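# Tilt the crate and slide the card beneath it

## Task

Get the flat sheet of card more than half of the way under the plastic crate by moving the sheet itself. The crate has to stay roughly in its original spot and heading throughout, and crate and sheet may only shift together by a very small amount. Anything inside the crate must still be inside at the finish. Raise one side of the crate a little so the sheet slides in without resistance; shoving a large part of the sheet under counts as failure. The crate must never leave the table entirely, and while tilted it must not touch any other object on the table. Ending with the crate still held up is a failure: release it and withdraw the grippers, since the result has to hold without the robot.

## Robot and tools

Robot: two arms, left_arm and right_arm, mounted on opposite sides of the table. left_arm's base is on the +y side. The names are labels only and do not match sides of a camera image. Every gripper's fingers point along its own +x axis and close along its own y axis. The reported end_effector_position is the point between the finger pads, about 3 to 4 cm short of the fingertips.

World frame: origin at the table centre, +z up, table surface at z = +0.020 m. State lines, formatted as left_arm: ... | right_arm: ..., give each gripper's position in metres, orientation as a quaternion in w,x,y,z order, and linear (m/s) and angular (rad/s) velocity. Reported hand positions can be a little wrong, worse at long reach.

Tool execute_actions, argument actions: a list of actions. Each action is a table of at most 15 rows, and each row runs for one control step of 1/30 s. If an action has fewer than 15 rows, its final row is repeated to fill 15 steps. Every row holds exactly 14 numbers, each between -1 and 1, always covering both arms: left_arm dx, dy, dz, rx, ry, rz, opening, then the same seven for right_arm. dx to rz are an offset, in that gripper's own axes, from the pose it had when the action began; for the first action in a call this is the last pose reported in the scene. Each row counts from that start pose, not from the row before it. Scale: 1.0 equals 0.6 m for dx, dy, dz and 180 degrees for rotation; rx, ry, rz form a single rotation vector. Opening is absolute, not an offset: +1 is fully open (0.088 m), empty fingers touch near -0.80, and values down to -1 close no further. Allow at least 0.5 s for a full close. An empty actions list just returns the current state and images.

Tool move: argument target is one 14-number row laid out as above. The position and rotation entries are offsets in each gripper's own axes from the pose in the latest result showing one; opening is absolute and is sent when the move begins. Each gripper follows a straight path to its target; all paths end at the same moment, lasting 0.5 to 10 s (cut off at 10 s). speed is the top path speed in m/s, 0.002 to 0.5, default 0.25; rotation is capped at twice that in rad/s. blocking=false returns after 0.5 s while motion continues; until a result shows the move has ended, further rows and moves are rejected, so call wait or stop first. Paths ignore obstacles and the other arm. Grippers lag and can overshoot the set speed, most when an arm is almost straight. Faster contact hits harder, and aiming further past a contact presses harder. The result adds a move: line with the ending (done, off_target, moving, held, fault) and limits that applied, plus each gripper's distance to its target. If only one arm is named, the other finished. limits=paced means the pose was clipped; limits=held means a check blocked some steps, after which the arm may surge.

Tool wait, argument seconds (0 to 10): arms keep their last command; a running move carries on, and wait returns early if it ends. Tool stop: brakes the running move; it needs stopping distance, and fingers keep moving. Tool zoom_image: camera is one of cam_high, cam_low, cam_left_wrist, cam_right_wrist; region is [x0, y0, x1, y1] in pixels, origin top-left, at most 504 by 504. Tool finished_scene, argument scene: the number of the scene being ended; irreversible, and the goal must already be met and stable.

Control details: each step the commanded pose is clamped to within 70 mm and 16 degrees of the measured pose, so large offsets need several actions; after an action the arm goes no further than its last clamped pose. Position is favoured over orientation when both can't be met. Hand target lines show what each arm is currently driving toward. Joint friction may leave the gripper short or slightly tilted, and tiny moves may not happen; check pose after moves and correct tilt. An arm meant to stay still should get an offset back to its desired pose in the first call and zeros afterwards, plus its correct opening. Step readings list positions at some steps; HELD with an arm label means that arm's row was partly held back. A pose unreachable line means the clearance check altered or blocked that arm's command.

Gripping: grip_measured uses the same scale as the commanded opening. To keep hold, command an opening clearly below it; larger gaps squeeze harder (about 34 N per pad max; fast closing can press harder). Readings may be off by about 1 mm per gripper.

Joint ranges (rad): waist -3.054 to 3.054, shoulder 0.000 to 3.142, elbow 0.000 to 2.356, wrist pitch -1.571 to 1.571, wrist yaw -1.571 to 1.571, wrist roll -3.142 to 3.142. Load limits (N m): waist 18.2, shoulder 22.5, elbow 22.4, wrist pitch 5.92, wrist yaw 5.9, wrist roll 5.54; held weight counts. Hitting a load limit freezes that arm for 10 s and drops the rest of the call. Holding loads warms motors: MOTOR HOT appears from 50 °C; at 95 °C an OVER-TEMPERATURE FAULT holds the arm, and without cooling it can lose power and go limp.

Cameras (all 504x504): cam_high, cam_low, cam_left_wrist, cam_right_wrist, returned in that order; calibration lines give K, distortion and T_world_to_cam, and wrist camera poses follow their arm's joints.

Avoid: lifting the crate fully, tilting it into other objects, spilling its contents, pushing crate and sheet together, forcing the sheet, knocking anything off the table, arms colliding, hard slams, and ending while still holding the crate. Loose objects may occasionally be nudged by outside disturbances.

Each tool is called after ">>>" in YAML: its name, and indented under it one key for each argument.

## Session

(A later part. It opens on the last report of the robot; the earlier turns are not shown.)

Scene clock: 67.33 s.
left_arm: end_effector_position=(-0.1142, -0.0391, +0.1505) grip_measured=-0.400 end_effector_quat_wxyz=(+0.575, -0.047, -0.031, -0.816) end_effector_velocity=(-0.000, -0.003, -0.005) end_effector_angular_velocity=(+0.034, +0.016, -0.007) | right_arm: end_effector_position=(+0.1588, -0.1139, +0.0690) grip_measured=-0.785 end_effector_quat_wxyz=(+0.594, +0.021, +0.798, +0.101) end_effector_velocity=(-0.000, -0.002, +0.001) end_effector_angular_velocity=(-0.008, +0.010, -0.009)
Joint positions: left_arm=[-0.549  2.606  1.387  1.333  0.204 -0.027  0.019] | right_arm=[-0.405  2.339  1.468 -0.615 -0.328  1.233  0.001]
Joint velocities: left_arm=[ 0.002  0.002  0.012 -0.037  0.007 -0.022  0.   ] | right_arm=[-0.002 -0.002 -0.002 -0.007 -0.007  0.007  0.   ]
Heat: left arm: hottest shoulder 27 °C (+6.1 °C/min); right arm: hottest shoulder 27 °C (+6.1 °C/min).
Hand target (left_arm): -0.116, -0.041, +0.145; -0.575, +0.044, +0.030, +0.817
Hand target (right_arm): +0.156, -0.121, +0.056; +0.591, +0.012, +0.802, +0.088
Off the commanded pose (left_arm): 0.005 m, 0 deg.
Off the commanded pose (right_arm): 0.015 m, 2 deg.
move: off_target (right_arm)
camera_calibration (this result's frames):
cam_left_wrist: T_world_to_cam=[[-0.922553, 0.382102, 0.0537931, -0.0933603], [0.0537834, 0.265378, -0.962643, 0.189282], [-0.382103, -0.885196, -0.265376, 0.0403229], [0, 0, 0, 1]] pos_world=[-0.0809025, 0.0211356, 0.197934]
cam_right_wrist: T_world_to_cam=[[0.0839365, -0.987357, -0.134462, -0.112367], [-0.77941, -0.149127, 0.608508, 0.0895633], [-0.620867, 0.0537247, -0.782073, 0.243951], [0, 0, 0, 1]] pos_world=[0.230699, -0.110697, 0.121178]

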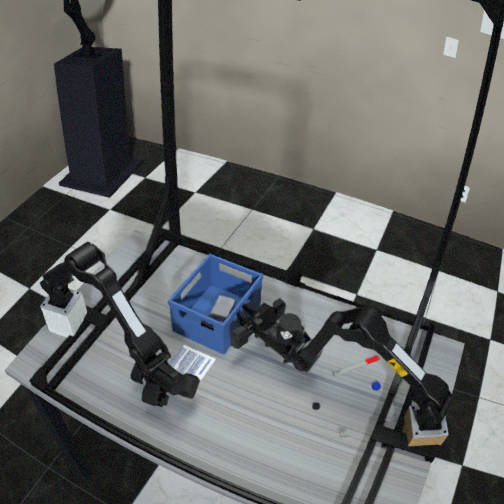

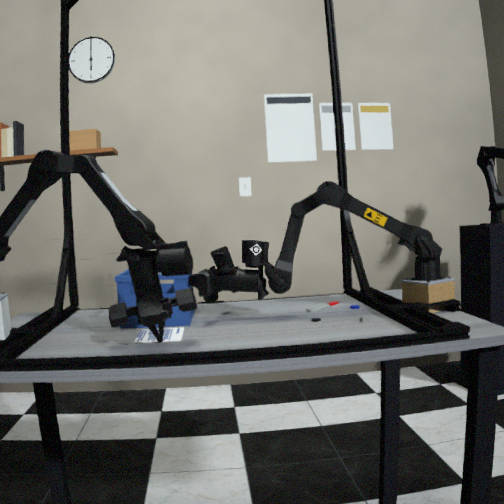

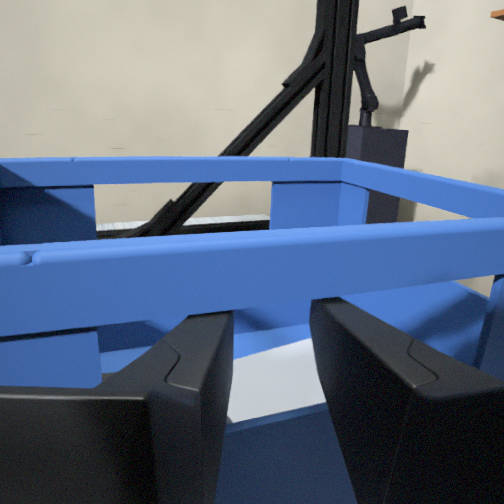

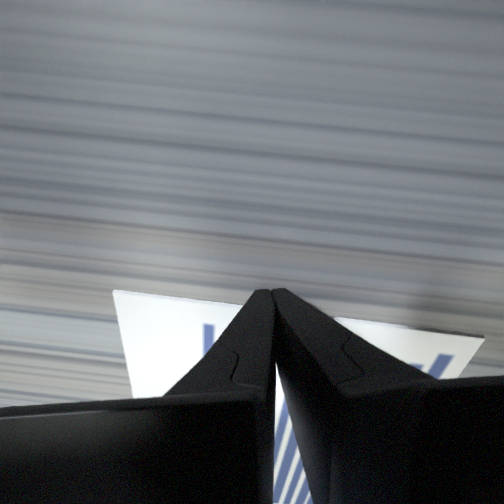

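>>> move:
  target: [0.025,0,-0.008,0,0,0,-0.4,0.02,-0.01,-0.016,0,0,0,-1]
  speed: 0.03

>>> move:
  target: [0.03,0.008,0.05,0,0,0,-0.4,0.03,-0.01,0.008,0,0,0,-1]
  speed: 0.03

>>> zoom_image:
  camera: "cam_low"
  region: [100, 230, 280, 360]

Scene clock: 72.27 s.
left_arm: end_effector_position=(-0.1171, -0.0515, +0.1505) grip_measured=-0.400 end_effector_quat_wxyz=(+0.576, -0.046, -0.030, -0.816) end_effector_velocity=(-0.006, -0.001, -0.002) end_effector_angular_velocity=(+0.014, +0.004, -0.015) | right_arm: end_effector_position=(+0.1579, -0.1157, +0.0666) grip_measured=-0.785 end_effector_quat_wxyz=(+0.599, +0.031, +0.794, +0.102) end_effector_velocity=(+0.000, +0.000, +0.002) end_effector_angular_velocity=(+0.007, +0.007, -0.009)
Joint positions: left_arm=[-0.553  2.632  1.458  1.287  0.198 -0.027  0.019] | right_arm=[-0.401  2.324  1.428 -0.567 -0.319  1.254  0.001]
Joint velocities: left_arm=[-0.007  0.002  0.012 -0.022  0.007 -0.007 -0.   ] | right_arm=[-0.002 -0.007 -0.007  0.007 -0.007  0.007 -0.   ]
Heat: left arm: hottest shoulder 28 °C (+7.1 °C/min); right arm: hottest shoulder 28 °C (+6.1 °C/min).
Hand target (left_arm): -0.119, -0.053, +0.147; -0.575, +0.047, +0.031, +0.816
Hand target (right_arm): +0.147, -0.119, +0.059; +0.594, +0.021, +0.798, +0.101
Off the commanded pose (left_arm): 0.004 m, 0 deg.
Off the commanded pose (right_arm): 0.014 m, 1 deg.
move: off_target (right_arm)
camera_calibration (this result's frames):
cam_left_wrist: T_world_to_cam=[[-0.923671, 0.379236, 0.0548802, -0.0917265], [0.0524887, 0.267091, -0.962241, 0.192569], [-0.379574, -0.885914, -0.26661, 0.0286709], [0, 0, 0, 1]] pos_world=[-0.0839501, 0.00875237, 0.197976]
cam_right_wrist: T_world_to_cam=[[0.0699132, -0.986548, -0.14777, -0.111241], [-0.788299, -0.145415, 0.597862, 0.0925334], [-0.611307, 0.0746882, -0.787861, 0.242942], [0, 0, 0, 1]] pos_world=[0.229233, -0.114434, 0.119644]

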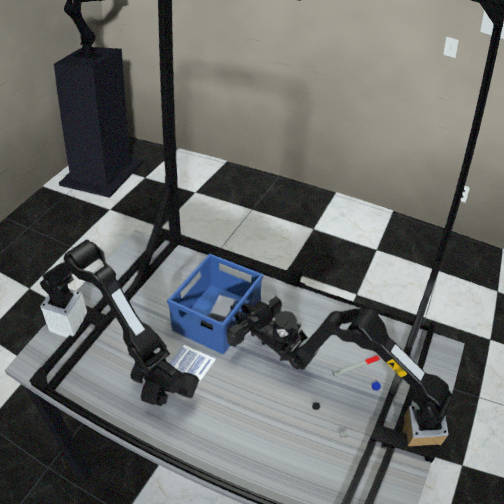

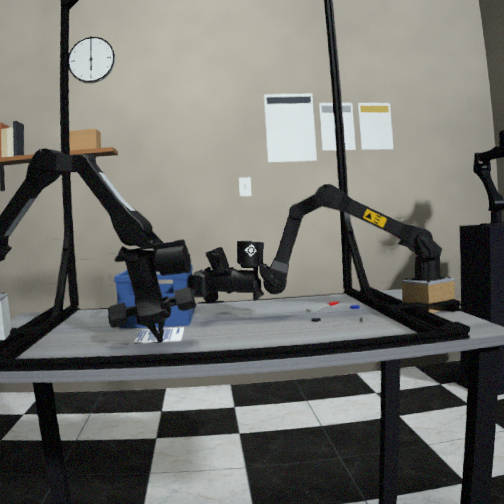

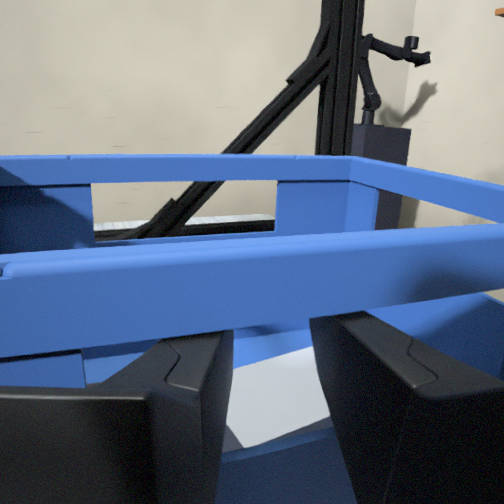

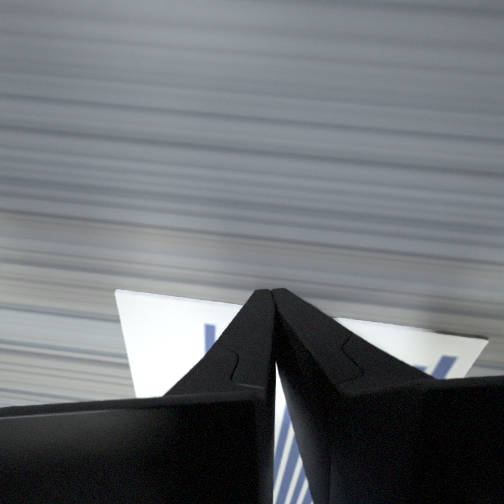

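Scene clock: 73.67 s.
left_arm: end_effector_position=(-0.1168, -0.0602, +0.1497) grip_measured=-0.400 end_effector_quat_wxyz=(+0.578, -0.024, -0.006, -0.816) end_effector_velocity=(-0.006, -0.002, +0.004) end_effector_angular_velocity=(+0.005, +0.006, -0.015) | right_arm: end_effector_position=(+0.1582, -0.1165, +0.0647) grip_measured=-0.785 end_effector_quat_wxyz=(+0.594, +0.037, +0.796, +0.106) end_effector_velocity=(-0.002, +0.002, +0.002) end_effector_angular_velocity=(+0.010, +0.021, -0.007)
Joint positions: left_arm=[-0.55   2.61   1.487  1.17   0.199 -0.027  0.019] | right_arm=[-0.407  2.322  1.41  -0.542 -0.332  1.254  0.001]
Joint velocities: left_arm=[-0.007 -0.007  0.012 -0.022  0.007 -0.007 -0.   ] | right_arm=[-0.002 -0.002 -0.002  0.007 -0.022  0.007 -0.   ]
Heat: left arm: hottest shoulder 28 °C (+7.0 °C/min); right arm: hottest shoulder 28 °C (+6.0 °C/min).
Hand target (left_arm): -0.117, -0.066, +0.182; -0.576, +0.046, +0.030, +0.816
Hand target (right_arm): +0.158, -0.118, +0.048; +0.598, +0.031, +0.794, +0.102
Off the commanded pose (left_arm): 0.033 m, 4 deg.
Off the commanded pose (right_arm): 0.018 m, 1 deg.
move: off_target (left_arm, right_arm)
camera_calibration (this result's frames):
cam_left_wrist: T_world_to_cam=[[-0.924826, 0.373767, 0.0706798, -0.0909761], [0.0608151, 0.3287, -0.942474, 0.195819], [-0.375498, -0.867326, -0.326721, 0.0314879], [0, 0, 0, 1]] pos_world=[-0.0842222, -0.00305178, 0.201273]
cam_right_wrist: T_world_to_cam=[[0.0640994, -0.984925, -0.160668, -0.110368], [-0.782496, -0.149525, 0.604435, 0.0920557], [-0.619347, 0.0869781, -0.780285, 0.243868], [0, 0, 0, 1]] pos_world=[0.230147, -0.116151, 0.116912]

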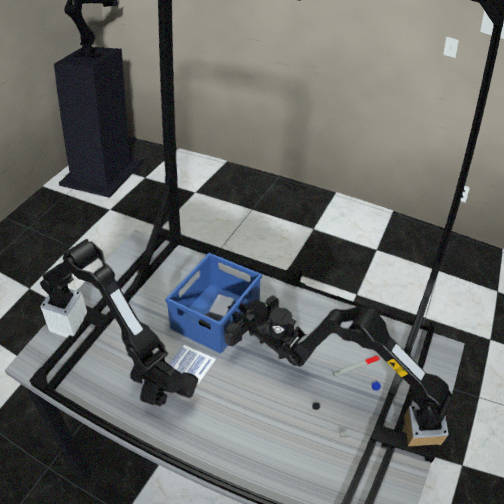

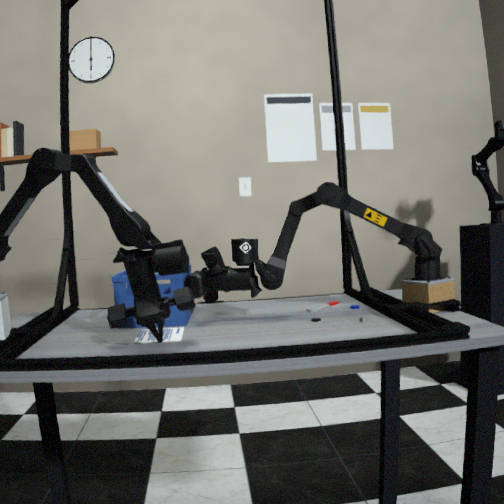

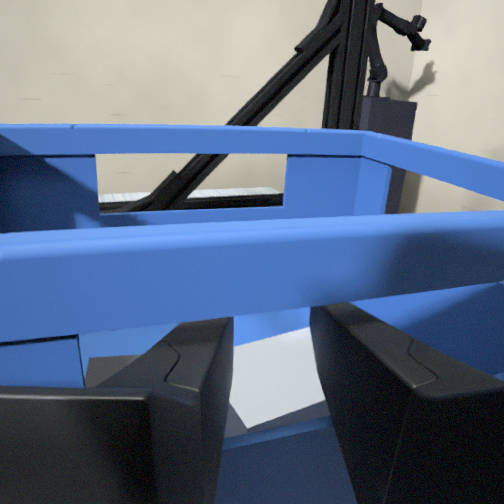

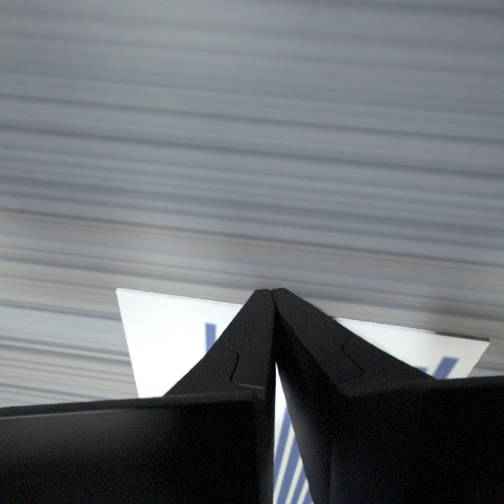

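Region (100, 230, 280, 360) of cam_low's 504x504 image, scaled by 2.800, with more detail than that image has.

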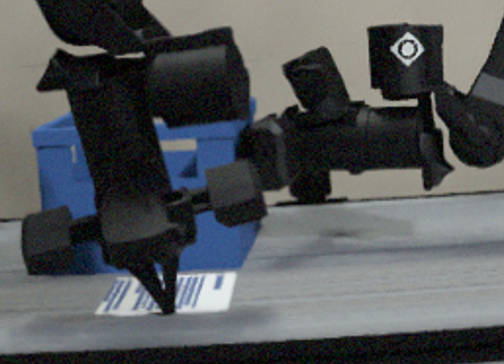

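>>> execute_actions:
  actions:
    - [[0,0,0.06,0,-0.025,0,-0.4,0.02,0,0,0,0,0,-1],[0,0,0.066,0,-0.03,0,-0.4,0.02,0,0,0,0,0,-1],[0,0,0.072,0,-0.03,0,-0.4,0.02,0,0,0,0,0,-1],[0,0,0.078,0,-0.035,0,-0.4,0.02,0,0,0,0,0,-1],[0,0,0.084,0,-0.035,0,-0.4,0.02,0,0,0,0,0,-1],[0,0,0.09,0,-0.04,0,-0.4,0.02,0,0,0,0,0,-1],[0,0,0.096,0,-0.04,0,-0.4,0.02,0,0,0,0,0,-1],[0,0,0.102,0,-0.045,0,-0.4,0.02,0,0,0,0,0,-1]]

>>> wait:
  seconds: 0.7

>>> zoom_image:
  camera: "cam_low"
  region: [100, 230, 280, 360]

Scene clock: 78.83 s.
left_arm: end_effector_position=(-0.1163, -0.0551, +0.1593) grip_measured=-0.400 end_effector_quat_wxyz=(+0.577, -0.044, -0.008, -0.816) end_effector_velocity=(-0.003, +0.007, +0.004) end_effector_angular_velocity=(-0.010, +0.024, -0.002) | right_arm: end_effector_position=(+0.1583, -0.1164, +0.0649) grip_measured=-0.785 end_effector_quat_wxyz=(+0.593, +0.039, +0.797, +0.105) end_effector_velocity=(-0.003, -0.005, -0.002) end_effector_angular_velocity=(-0.027, +0.015, -0.004)
Joint positions: left_arm=[-0.55   2.594  1.459  1.219  0.199 -0.054  0.019] | right_arm=[-0.408  2.322  1.409 -0.54  -0.335  1.257  0.001]
Joint velocities: left_arm=[-0.007 -0.017 -0.037  0.037 -0.007 -0.022 -0.   ] | right_arm=[ 0.002  0.002 -0.002 -0.022 -0.007  0.007 -0.   ]
Heat: left arm: hottest shoulder 31 °C (+10.0 °C/min); right arm: hottest shoulder 28 °C (+5.0 °C/min).
Hand target (left_arm): -0.115, -0.058, +0.210; -0.576, +0.082, +0.047, +0.812
Hand target (right_arm): +0.155, -0.115, +0.054; +0.594, +0.036, +0.797, +0.106
Off the commanded pose (left_arm): 0.052 m, 6 deg.
Off the commanded pose (right_arm): 0.012 m, 0 deg.
Step readings (end_effector_position):
0: left_arm (-0.1170, -0.0616, +0.1538) | right_arm (+0.1583, -0.1165, +0.0646)
1: left_arm (-0.1170, -0.0616, +0.1540) | right_arm (+0.1583, -0.1165, +0.0646)
2: left_arm (-0.1169, -0.0614, +0.1552) | right_arm (+0.1583, -0.1164, +0.0648)
4: left_arm (-0.1170, -0.0600, +0.1559) | right_arm (+0.1583, -0.1164, +0.0648)
8: left_arm (-0.1168, -0.0577, +0.1582) | right_arm (+0.1583, -0.1164, +0.0649)
15: end_effector_position above
camera_calibration (this result's frames):
cam_left_wrist: T_world_to_cam=[[-0.92169, 0.377565, 0.0890657, -0.0954082], [0.0320305, 0.302878, -0.952491, 0.199954], [-0.386604, -0.875048, -0.291253, 0.0318266], [0, 0, 0, 1]] pos_world=[-0.0820371, 0.00331086, 0.208222]
cam_right_wrist: T_world_to_cam=[[0.0596183, -0.98504, -0.161684, -0.109516], [-0.781085, -0.14689, 0.606901, 0.0918931], [-0.621572, 0.0901063, -0.778158, 0.244668], [0, 0, 0, 1]] pos_world=[0.230385, -0.116426, 0.116914]

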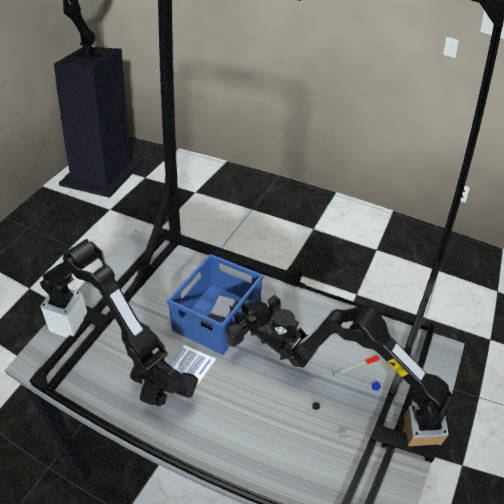

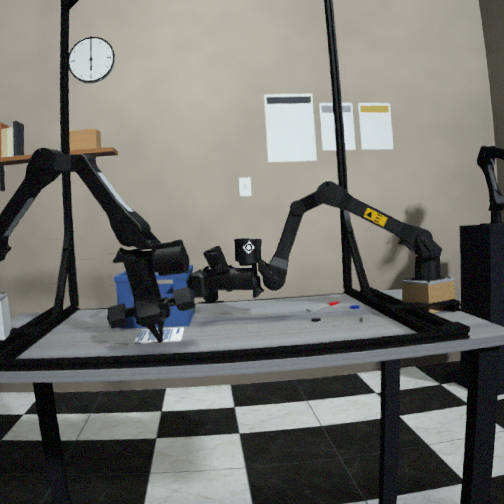

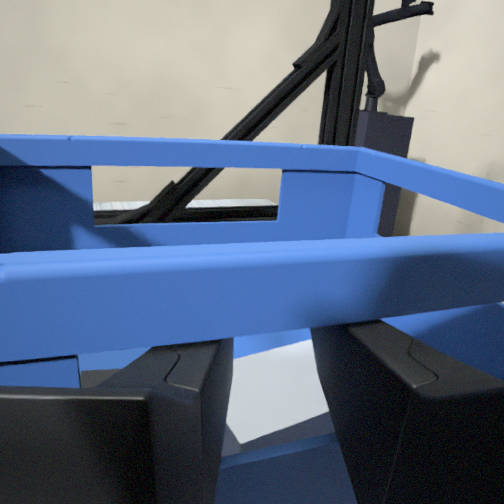

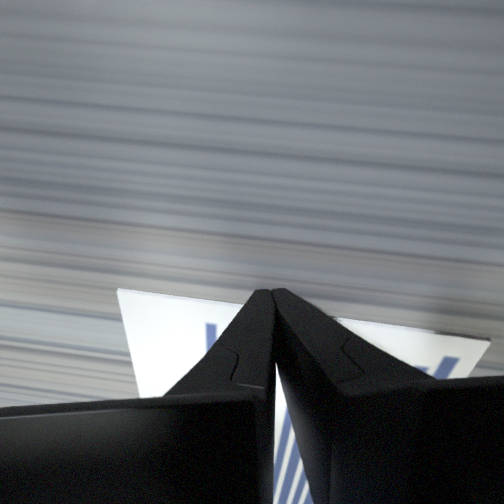

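Scene clock: 79.53 s.
left_arm: end_effector_position=(-0.1162, -0.0546, +0.1594) grip_measured=-0.400 end_effector_quat_wxyz=(+0.577, -0.045, -0.008, -0.816) end_effector_velocity=(-0.002, +0.002, -0.003) end_effector_angular_velocity=(+0.014, +0.005, -0.010) | right_arm: end_effector_position=(+0.1583, -0.1164, +0.0651) grip_measured=-0.785 end_effector_quat_wxyz=(+0.593, +0.039, +0.797, +0.105) end_effector_velocity=(-0.001, -0.005, +0.000) end_effector_angular_velocity=(-0.017, +0.011, +0.005)
Joint positions: left_arm=[-0.55   2.593  1.456  1.222  0.199 -0.055  0.019] | right_arm=[-0.408  2.321  1.409 -0.54  -0.335  1.258  0.001]
Joint velocities: left_arm=[-0.002 -0.002 -0.007 -0.007  0.007 -0.007 -0.   ] | right_arm=[-0.002 -0.002 -0.002 -0.022 -0.007 -0.007  0.   ]
Heat: left arm: hottest shoulder 32 °C (+11.1 °C/min); right arm: hottest shoulder 28 °C (+5.0 °C/min).
Hand target (left_arm): -0.115, -0.058, +0.210; -0.576, +0.082, +0.047, +0.812
Hand target (right_arm): +0.155, -0.115, +0.054; +0.594, +0.036, +0.797, +0.106
Off the commanded pose (left_arm): 0.052 m, 6 deg.
Off the commanded pose (right_arm): 0.012 m, 0 deg.
wait: 0.70 s; at rest by 0.17 s
camera_calibration (this result's frames):
cam_left_wrist: T_world_to_cam=[[-0.921592, 0.377668, 0.0896344, -0.0956272], [0.0312653, 0.302397, -0.952669, 0.199816], [-0.386898, -0.87517, -0.290495, 0.0322034], [0, 0, 0, 1]] pos_world=[-0.0819171, 0.00387498, 0.208285]
cam_right_wrist: T_world_to_cam=[[0.0585413, -0.985098, -0.161725, -0.109263], [-0.781168, -0.146073, 0.606992, 0.0919237], [-0.62157, 0.0908007, -0.778078, 0.244867], [0, 0, 0, 1]] pos_world=[0.230406, -0.116441, 0.117058]

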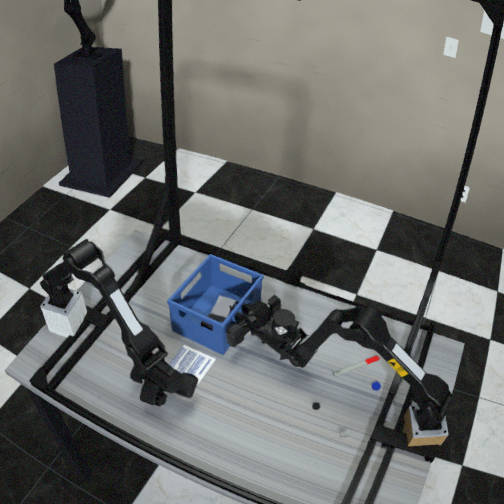

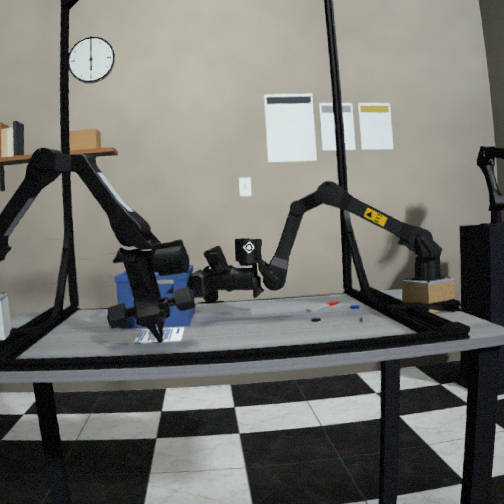

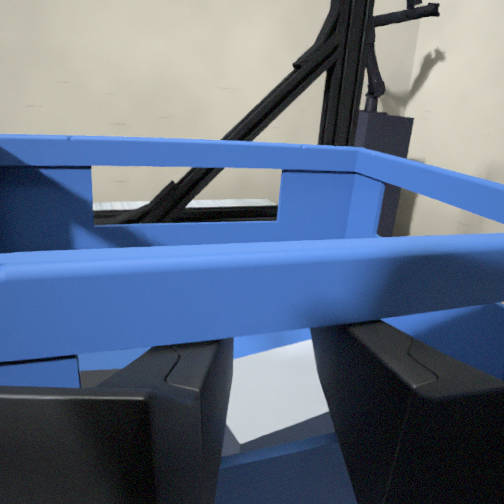

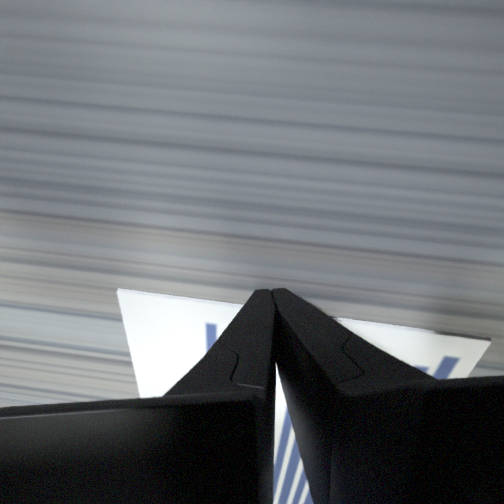

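Region (100, 230, 280, 360) of cam_low's 504x504 image, scaled by 2.800, with more detail than that image has.

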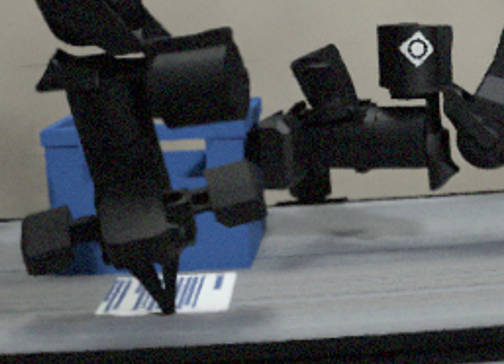

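Slid back, not yet lifted. Push to the maximum.

>>> execute_actions:
  actions:
    - [[0.025,0.005,0.12,0,-0.04,0,-0.4,0.02,0,0,0,0,0,-1]]
    - [[0.025,0.005,0.12,0,-0.035,0,-0.4,0.02,0,0,0,0,0,-1]]

>>> zoom_image:
  camera: "cam_low"
  region: [100, 230, 280, 360]

Scene clock: 83.13 s.
left_arm: end_effector_position=(-0.1095, -0.0594, +0.1804) grip_measured=-0.400 end_effector_quat_wxyz=(+0.582, -0.045, +0.010, -0.812) end_effector_velocity=(-0.003, +0.001, -0.001) end_effector_angular_velocity=(+0.010, +0.006, -0.000) | right_arm: end_effector_position=(+0.1587, -0.1159, +0.0656) grip_measured=-0.785 end_effector_quat_wxyz=(+0.592, +0.043, +0.798, +0.102) end_effector_velocity=(-0.001, -0.005, +0.000) end_effector_angular_velocity=(-0.013, +0.008, +0.019)
Joint positions: left_arm=[-0.539  2.526  1.455  1.133  0.195 -0.081  0.019] | right_arm=[-0.41   2.321  1.409 -0.539 -0.339  1.266  0.001]
Joint velocities: left_arm=[-0.007 -0.002 -0.002 -0.007 -0.007 -0.007 -0.   ] | right_arm=[-0.002 -0.002 -0.002 -0.022 -0.007 -0.022 -0.   ]
Heat: left arm: hottest shoulder 35 °C (+13.2 °C/min); right arm: hottest shoulder 28 °C (+5.1 °C/min).
Hand target (left_arm): -0.109, -0.065, +0.243; -0.578, +0.094, +0.034, +0.810
Hand target (right_arm): +0.155, -0.114, +0.055; +0.592, +0.041, +0.798, +0.104
Off the commanded pose (left_arm): 0.064 m, 8 deg.
Off the commanded pose (right_arm): 0.012 m, 0 deg.
Step readings (end_effector_position; steps 1 to 15: 1st action; 16 to 30: 2nd action):
0: left_arm (-0.1162, -0.0545, +0.1596) | right_arm (+0.1585, -0.1162, +0.0652)
1: left_arm (-0.1162, -0.0547, +0.1613) | right_arm (+0.1584, -0.1162, +0.0652)
2: left_arm (-0.1163, -0.0550, +0.1619) | right_arm (+0.1585, -0.1161, +0.0652)
4: left_arm (-0.1155, -0.0557, +0.1644) | right_arm (+0.1585, -0.1161, +0.0653)
8: left_arm (-0.1134, -0.0566, +0.1697) | right_arm (+0.1584, -0.1160, +0.0653)
15: left_arm (-0.1130, -0.0568, +0.1710) | right_arm (+0.1586, -0.1161, +0.0653)
16: left_arm (-0.1129, -0.0571, +0.1723) | right_arm (+0.1585, -0.1161, +0.0653)
17: left_arm (-0.1131, -0.0575, +0.1729) | right_arm (+0.1585, -0.1160, +0.0654)
19: left_arm (-0.1124, -0.0582, +0.1750) | right_arm (+0.1586, -0.1160, +0.0654)
23: left_arm (-0.1099, -0.0591, +0.1795) | right_arm (+0.1585, -0.1159, +0.0656)
30: end_effector_position above
camera_calibration (this result's frames):
cam_left_wrist: T_world_to_cam=[[-0.92392, 0.362832, 0.121345, -0.0963162], [0.00629743, 0.331551, -0.943416, 0.218378], [-0.382534, -0.870877, -0.308611, 0.0407447], [0, 0, 0, 1]] pos_world=[-0.0747774, -0.00197322, 0.230283]
cam_right_wrist: T_world_to_cam=[[0.0489623, -0.985456, -0.162726, -0.107217], [-0.779621, -0.139547, 0.610506, 0.0922422], [-0.624335, 0.0969726, -0.775114, 0.246438], [0, 0, 0, 1]] pos_world=[0.231023, -0.116684, 0.117256]

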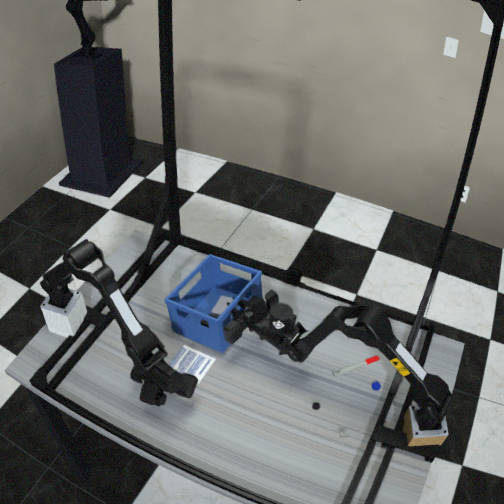

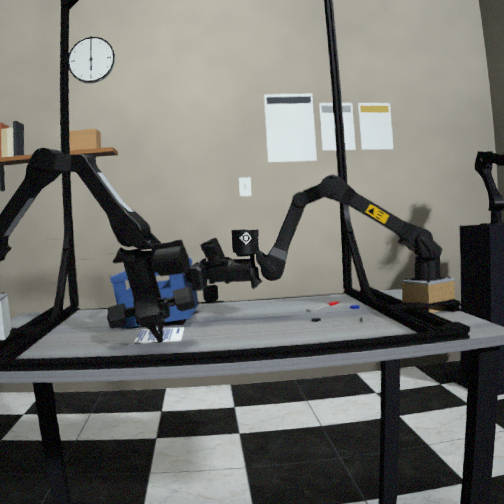

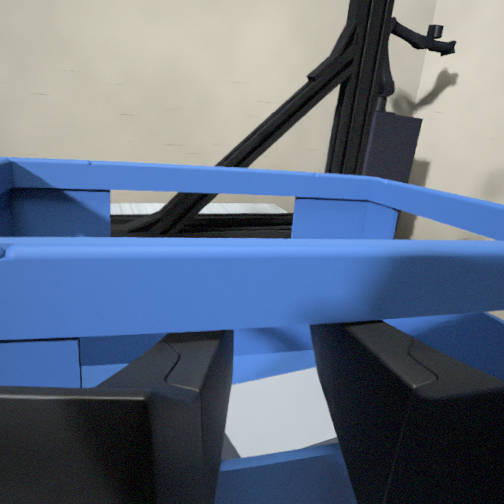

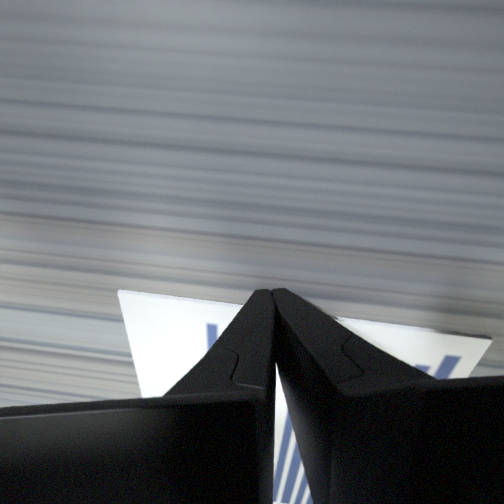

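Region (100, 230, 280, 360) of cam_low's 504x504 image, scaled by 2.800, with more detail than that image has.

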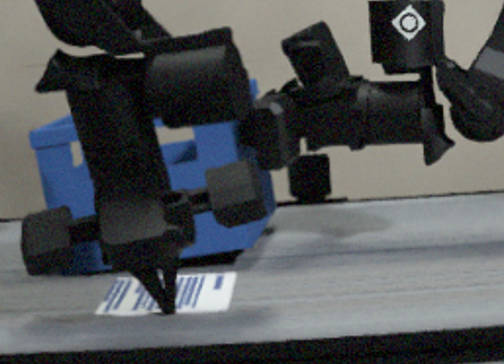

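>>> execute_actions:
  actions:
    - [[0.015,-0.004,0.1,0,-0.04,0,-0.4,0.038,0,-0.058,0,0,0,-1]]
    - [[0.015,-0.004,0.1,0,-0.04,0,-0.4,0.038,0,-0.058,0,0.01,0,-1]]

Scene clock: 88.83 s.
left_arm: end_effector_position=(-0.1095, -0.0598, +0.1814) grip_measured=-0.400 end_effector_quat_wxyz=(+0.587, -0.053, +0.020, -0.807) end_effector_velocity=(-0.002, +0.001, +0.002) end_effector_angular_velocity=(-0.010, -0.006, -0.009) | right_arm: end_effector_position=(+0.0868, -0.0947, +0.0679) grip_measured=-0.785 end_effector_quat_wxyz=(+0.581, +0.064, +0.800, +0.134) end_effector_velocity=(-0.000, -0.004, -0.001) end_effector_angular_velocity=(-0.019, +0.014, -0.021)
Joint positions: left_arm=[-0.544  2.524  1.456  1.133  0.177 -0.106  0.019] | right_arm=[-0.238  2.302  1.36  -0.375 -0.339  1.444  0.001]
Joint velocities: left_arm=[-0.002 -0.002 -0.002  0.007  0.007  0.007  0.   ] | right_arm=[-0.002 -0.002 -0.007 -0.007 -0.007  0.022 -0.   ]
Heat: left arm: hottest shoulder 40 °C (+18.1 °C/min); right arm: hottest shoulder 28 °C (+4.0 °C/min).
Hand target (left_arm): -0.108, -0.063, +0.241; -0.584, +0.100, +0.022, +0.805
Hand target (right_arm): +0.085, -0.104, +0.055; +0.581, +0.054, +0.803, +0.118
Off the commanded pose (left_arm): 0.061 m, 7 deg.
Off the commanded pose (right_arm): 0.016 m, 2 deg.
Step readings (end_effector_position; steps 1 to 15: 1st action; 16 to 30: 2nd action):
0: left_arm (-0.1095, -0.0595, +0.1808) | right_arm (+0.1586, -0.1158, +0.0657)
1: left_arm (-0.1095, -0.0595, +0.1808) | right_arm (+0.1583, -0.1158, +0.0655)
2: left_arm (-0.1095, -0.0595, +0.1810) | right_arm (+0.1573, -0.1155, +0.0652)
4: left_arm (-0.1095, -0.0596, +0.1810) | right_arm (+0.1510, -0.1113, +0.0658)
8: left_arm (-0.1095, -0.0596, +0.1812) | right_arm (+0.1324, -0.1059, +0.0666)
15: left_arm (-0.1095, -0.0597, +0.1813) | right_arm (+0.1249, -0.1050, +0.0664)
16: left_arm (-0.1094, -0.0597, +0.1814) | right_arm (+0.1239, -0.1042, +0.0661)
17: left_arm (-0.1094, -0.0597, +0.1814) | right_arm (+0.1203, -0.1023, +0.0661)
19: left_arm (-0.1094, -0.0598, +0.1814) | right_arm (+0.1092, -0.0981, +0.0669)
23: left_arm (-0.1096, -0.0598, +0.1814) | right_arm (+0.0909, -0.0953, +0.0679)
30: end_effector_position above
camera_calibration (this result's frames):
cam_left_wrist: T_world_to_cam=[[-0.92493, 0.350743, 0.146572, -0.10169], [-0.021174, 0.337442, -0.941108, 0.216422], [-0.379547, -0.873563, -0.304684, 0.0400829], [0, 0, 0, 1]] pos_world=[-0.0742601, -0.00234785, 0.230794]
cam_right_wrist: T_world_to_cam=[[0.0517251, -0.969792, -0.238386, -0.0760234], [-0.766187, -0.191641, 0.613377, 0.0314575], [-0.640533, 0.150921, -0.752955, 0.206308], [0, 0, 0, 1]] pos_world=[0.160182, -0.0988347, 0.117922]

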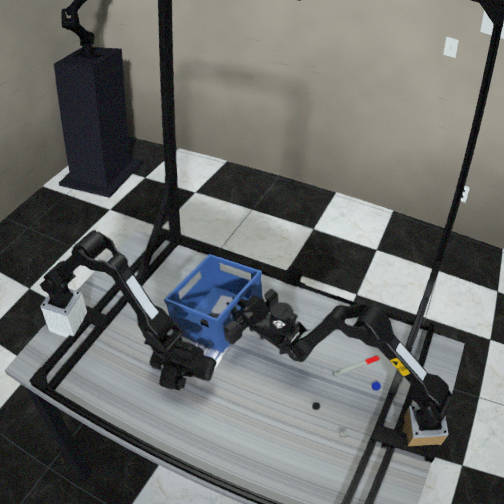

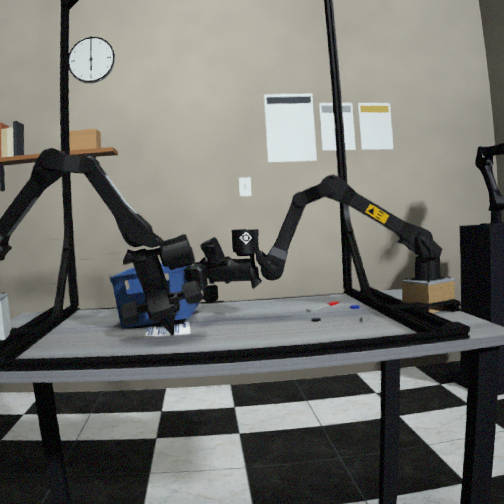

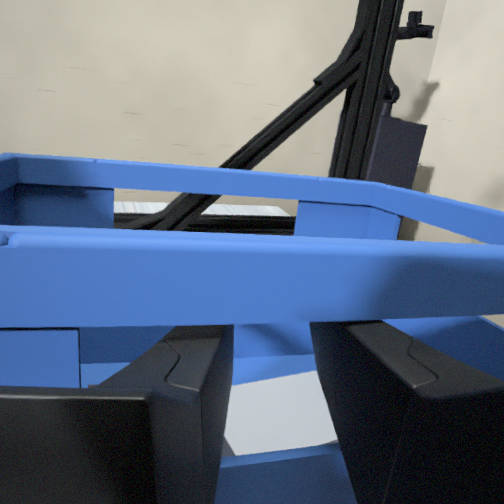

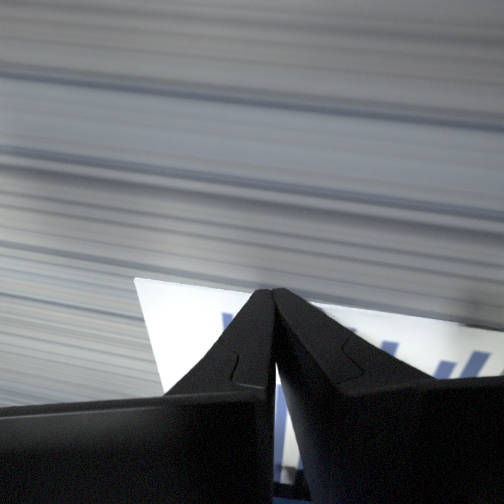

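>>> execute_actions:
  actions:
    - [[0.012,-0.008,0.1,0.005,-0.04,0,-0.4,0.027,-0.038,-0.055,0,0.04,-0.02,-1]]

>>> zoom_image:
  camera: "cam_high"
  region: [120, 250, 290, 410]

Scene clock: 92.53 s.
left_arm: end_effector_position=(-0.1096, -0.0601, +0.1825) grip_measured=-0.401 end_effector_quat_wxyz=(+0.591, -0.055, +0.019, -0.804) end_effector_velocity=(-0.003, +0.001, -0.001) end_effector_angular_velocity=(+0.009, +0.006, -0.001) | right_arm: end_effector_position=(+0.0535, -0.1074, +0.0671) grip_measured=-0.785 end_effector_quat_wxyz=(+0.534, +0.040, +0.833, +0.136) end_effector_velocity=(-0.004, -0.004, +0.001) end_effector_angular_velocity=(-0.002, +0.031, +0.025)
Joint positions: left_arm=[-0.547  2.523  1.456  1.134  0.163 -0.107  0.019] | right_arm=[-0.197  2.303  1.332 -0.377 -0.446  1.454  0.001]
Joint velocities: left_arm=[-0.007 -0.002 -0.002 -0.007 -0.007 -0.007 -0.   ] | right_arm=[-0.002 -0.002 -0.007 -0.007 -0.037 -0.022 -0.   ]
Heat: left arm: hottest shoulder 43 °C (+20.2 °C/min); right arm: hottest shoulder 28 °C (+4.0 °C/min).
Hand target (left_arm): -0.110, -0.062, +0.241; -0.587, +0.100, +0.023, +0.803
Hand target (right_arm): +0.051, -0.117, +0.056; +0.534, +0.030, +0.837, +0.120
Off the commanded pose (left_arm): 0.059 m, 7 deg.
Off the commanded pose (right_arm): 0.015 m, 2 deg.
Step readings (end_effector_position):
0: left_arm (-0.1095, -0.0599, +0.1818) | right_arm (+0.0868, -0.0946, +0.0678)
1: left_arm (-0.1093, -0.0599, +0.1819) | right_arm (+0.0841, -0.0956, +0.0678)
2: left_arm (-0.1094, -0.0600, +0.1822) | right_arm (+0.0789, -0.0975, +0.0680)
4: left_arm (-0.1094, -0.0601, +0.1823) | right_arm (+0.0678, -0.1022, +0.0676)
8: left_arm (-0.1095, -0.0601, +0.1824) | right_arm (+0.0554, -0.1063, +0.0672)
15: end_effector_position above
camera_calibration (this result's frames):
cam_left_wrist: T_world_to_cam=[[-0.928233, 0.341659, 0.147147, -0.102903], [-0.0261823, 0.334573, -0.942006, 0.216999], [-0.371076, -0.878254, -0.301616, 0.0402515], [0, 0, 0, 1]] pos_world=[-0.0749002, -0.00209313, 0.231697]
cam_right_wrist: T_world_to_cam=[[0.0829911, -0.972383, -0.218136, -0.0901556], [-0.684062, -0.214763, 0.697091, -0.00843838], [-0.724687, 0.0913664, -0.682994, 0.179715], [0, 0, 0, 1]] pos_world=[0.131947, -0.105898, 0.10896]

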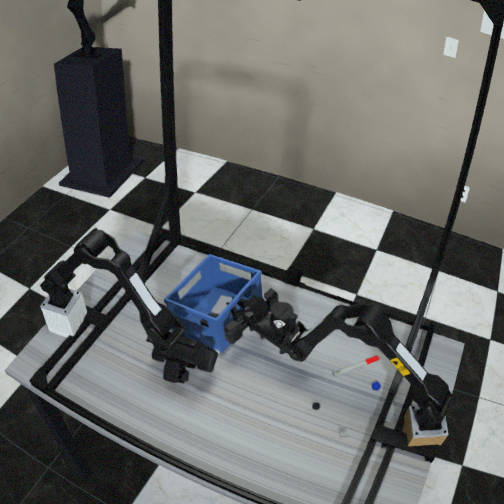

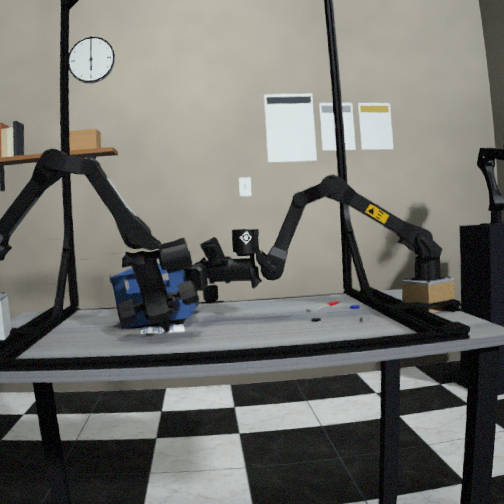

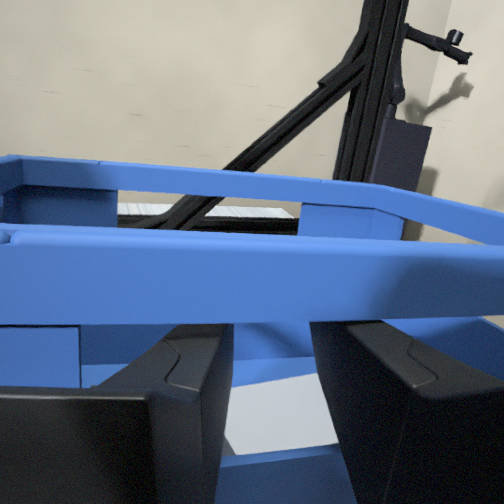

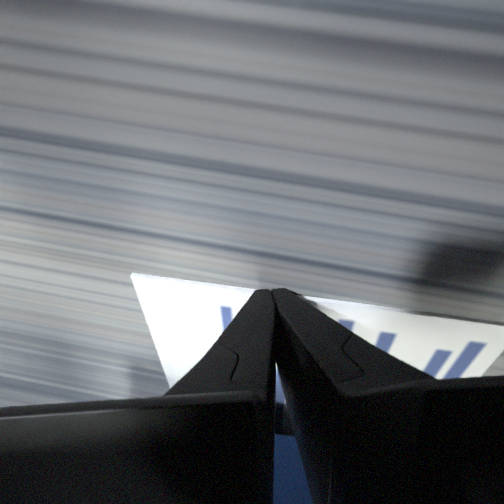

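Region (120, 250, 290, 410) of cam_high's 504x504 image, scaled by 2.965, with more detail than that image has; it fills the top 474 rows of this view, and the rest is white.

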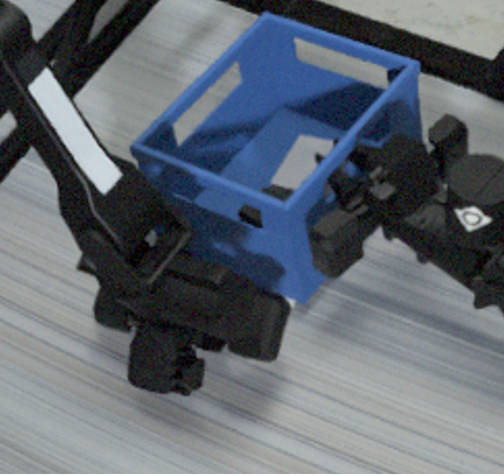

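>>> execute_actions:
  actions:
    - [[0.012,-0.008,0.098,0.005,-0.04,-0.004,-0.4,0.03,-0.02,-0.01,0,0.01,-0.01,-1],[0.012,-0.008,0.098,0.005,-0.04,-0.004,-0.4,0.032,-0.02,-0.018,0,0.02,-0.01,-1],[0.012,-0.008,0.098,0.005,-0.04,-0.004,-0.4,0.035,-0.02,-0.027,0,0.03,-0.01,-1],[0.012,-0.008,0.098,0.005,-0.04,-0.004,-0.4,0.038,-0.022,-0.036,0,0.04,-0.01,-1]]
    - [[0.012,-0.008,0.098,0.005,-0.04,-0.004,-0.4,-0.07,0,0,0,0,0,-1]]
    - [[0.012,-0.008,0.098,0.005,-0.04,-0.004,-0.4,-0.05,-0.1,0.03,0,0,0,-1]]
    - [[0.012,-0.008,0.098,0.005,-0.04,-0.004,-0.4,-0.03,-0.1,0.03,0,0,0,-1]]

>>> zoom_image:
  camera: "cam_high"
  region: [120, 250, 290, 410]

Scene clock: 99.83 s.
left_arm: end_effector_position=(-0.1092, -0.0597, +0.1877) grip_measured=-0.401 end_effector_quat_wxyz=(+0.592, -0.062, +0.011, -0.804) end_effector_velocity=(+0.003, +0.000, -0.003) end_effector_angular_velocity=(+0.014, +0.006, +0.009) | right_arm: end_effector_position=(+0.1151, -0.2303, +0.0827) grip_measured=-0.785 end_effector_quat_wxyz=(+0.486, +0.025, +0.863, +0.135) end_effector_velocity=(+0.003, -0.008, +0.000) end_effector_angular_velocity=(+0.013, +0.003, +0.021)
Joint positions: left_arm=[-0.547  2.521  1.455  1.155  0.161 -0.107  0.019] | right_arm=[-0.471  2.034  0.892 -0.417 -0.587  1.109  0.001]
Joint velocities: left_arm=[ 0.002 -0.002 -0.007 -0.007 -0.007 -0.007  0.   ] | right_arm=[-0.022 -0.012 -0.022 -0.007 -0.007 -0.051  0.   ]
Heat: left arm: hottest shoulder 48 °C (+23.1 °C/min); right arm: hottest shoulder 29 °C (+5.0 °C/min).
Hand target (left_arm): -0.109, -0.061, +0.245; -0.587, +0.106, +0.031, +0.802
Hand target (right_arm): +0.116, -0.233, +0.084; +0.486, +0.025, +0.863, +0.138
Off the commanded pose (left_arm): 0.058 m, 7 deg.
Off the commanded pose (right_arm): 0.003 m, 0 deg.
Step readings (end_effector_position; steps 1 to 15: 1st action; 16 to 30: 2nd action; 31 to 45: 3rd action; 46 to 60: 4th action):
0: left_arm (-0.1093, -0.0601, +0.1831) | right_arm (+0.0533, -0.1077, +0.0670)
1: left_arm (-0.1093, -0.0601, +0.1831) | right_arm (+0.0528, -0.1075, +0.0672)
2: left_arm (-0.1093, -0.0601, +0.1833) | right_arm (+0.0508, -0.1072, +0.0675)
4: left_arm (-0.1093, -0.0600, +0.1836) | right_arm (+0.0432, -0.1077, +0.0675)
8: left_arm (-0.1092, -0.0600, +0.1840) | right_arm (+0.0301, -0.1101, +0.0666)
15: left_arm (-0.1092, -0.0600, +0.1841) | right_arm (+0.0269, -0.1103, +0.0663)
16: left_arm (-0.1092, -0.0600, +0.1842) | right_arm (+0.0272, -0.1112, +0.0683)
17: left_arm (-0.1092, -0.0600, +0.1845) | right_arm (+0.0296, -0.1152, +0.0706)
19: left_arm (-0.1092, -0.0600, +0.1847) | right_arm (+0.0374, -0.1195, +0.0775)
23: left_arm (-0.1092, -0.0599, +0.1851) | right_arm (+0.0486, -0.1172, +0.0930)
30: left_arm (-0.1092, -0.0599, +0.1854) | right_arm (+0.0494, -0.1191, +0.0964)
31: left_arm (-0.1092, -0.0599, +0.1855) | right_arm (+0.0502, -0.1227, +0.0965)
32: left_arm (-0.1092, -0.0599, +0.1858) | right_arm (+0.0541, -0.1327, +0.0963)
34: left_arm (-0.1092, -0.0599, +0.1861) | right_arm (+0.0670, -0.1541, +0.0950)
38: left_arm (-0.1092, -0.0599, +0.1865) | right_arm (+0.0840, -0.1730, +0.0901)
45: left_arm (-0.1092, -0.0598, +0.1866) | right_arm (+0.0854, -0.1756, +0.0940)
46: left_arm (-0.1092, -0.0598, +0.1867) | right_arm (+0.0860, -0.1790, +0.0932)
47: left_arm (-0.1092, -0.0598, +0.1869) | right_arm (+0.0901, -0.1874, +0.0920)
49: left_arm (-0.1092, -0.0598, +0.1872) | right_arm (+0.1009, -0.2087, +0.0876)
53: left_arm (-0.1092, -0.0598, +0.1876) | right_arm (+0.1123, -0.2299, +0.0796)
60: end_effector_position above
camera_calibration (this result's frames):
cam_left_wrist: T_world_to_cam=[[-0.928569, 0.342605, 0.142766, -0.102581], [-0.0298276, 0.314521, -0.948782, 0.221486], [-0.36996, -0.885267, -0.281836, 0.0382511], [0, 0, 0, 1]] pos_world=[-0.0744961, -0.000654646, 0.235567]
cam_right_wrist: T_world_to_cam=[[0.099012, -0.973312, -0.207026, -0.214303], [-0.595805, -0.22462, 0.771078, -0.0221703], [-0.797002, 0.0470011, -0.602145, 0.237669], [0, 0, 0, 1]] pos_world=[0.197432, -0.224734, 0.11584]

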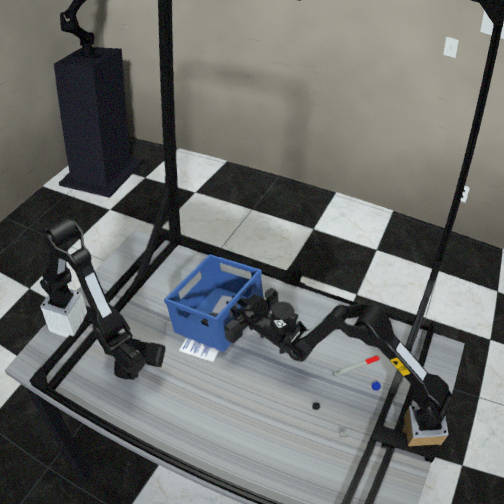

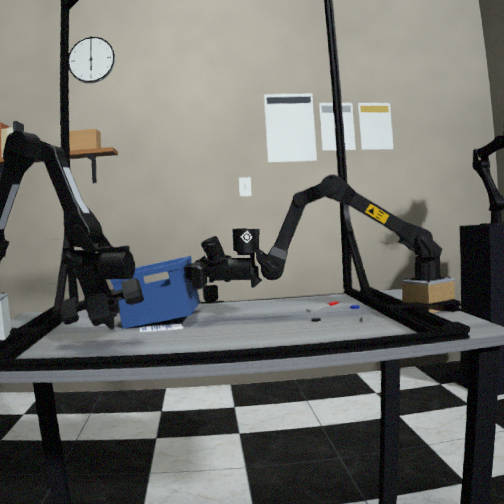

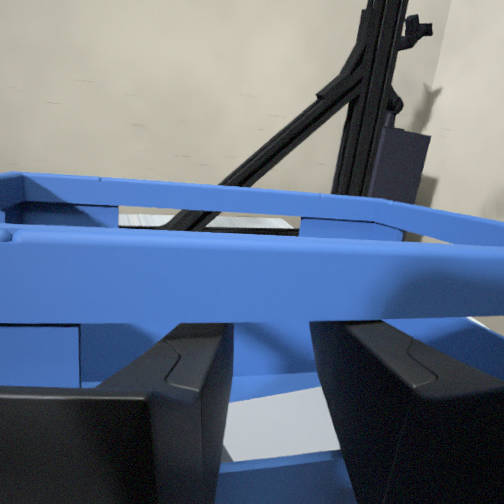

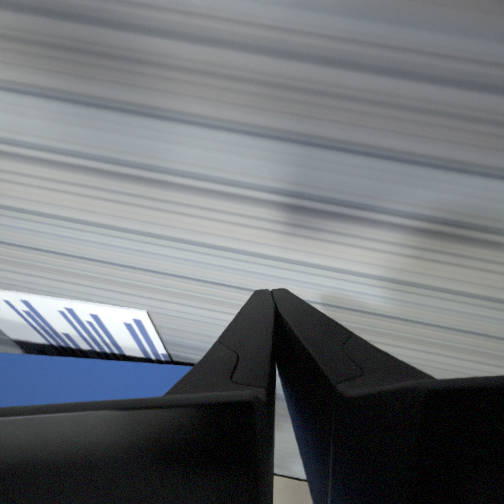

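Region (120, 250, 290, 410) of cam_high's 504x504 image, scaled by 2.965, with more detail than that image has; it fills the top 474 rows of this view, and the rest is white.

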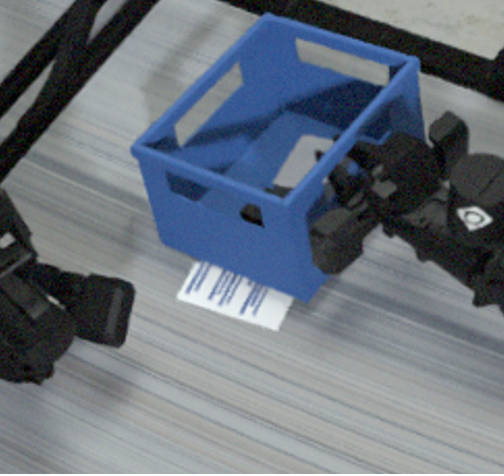

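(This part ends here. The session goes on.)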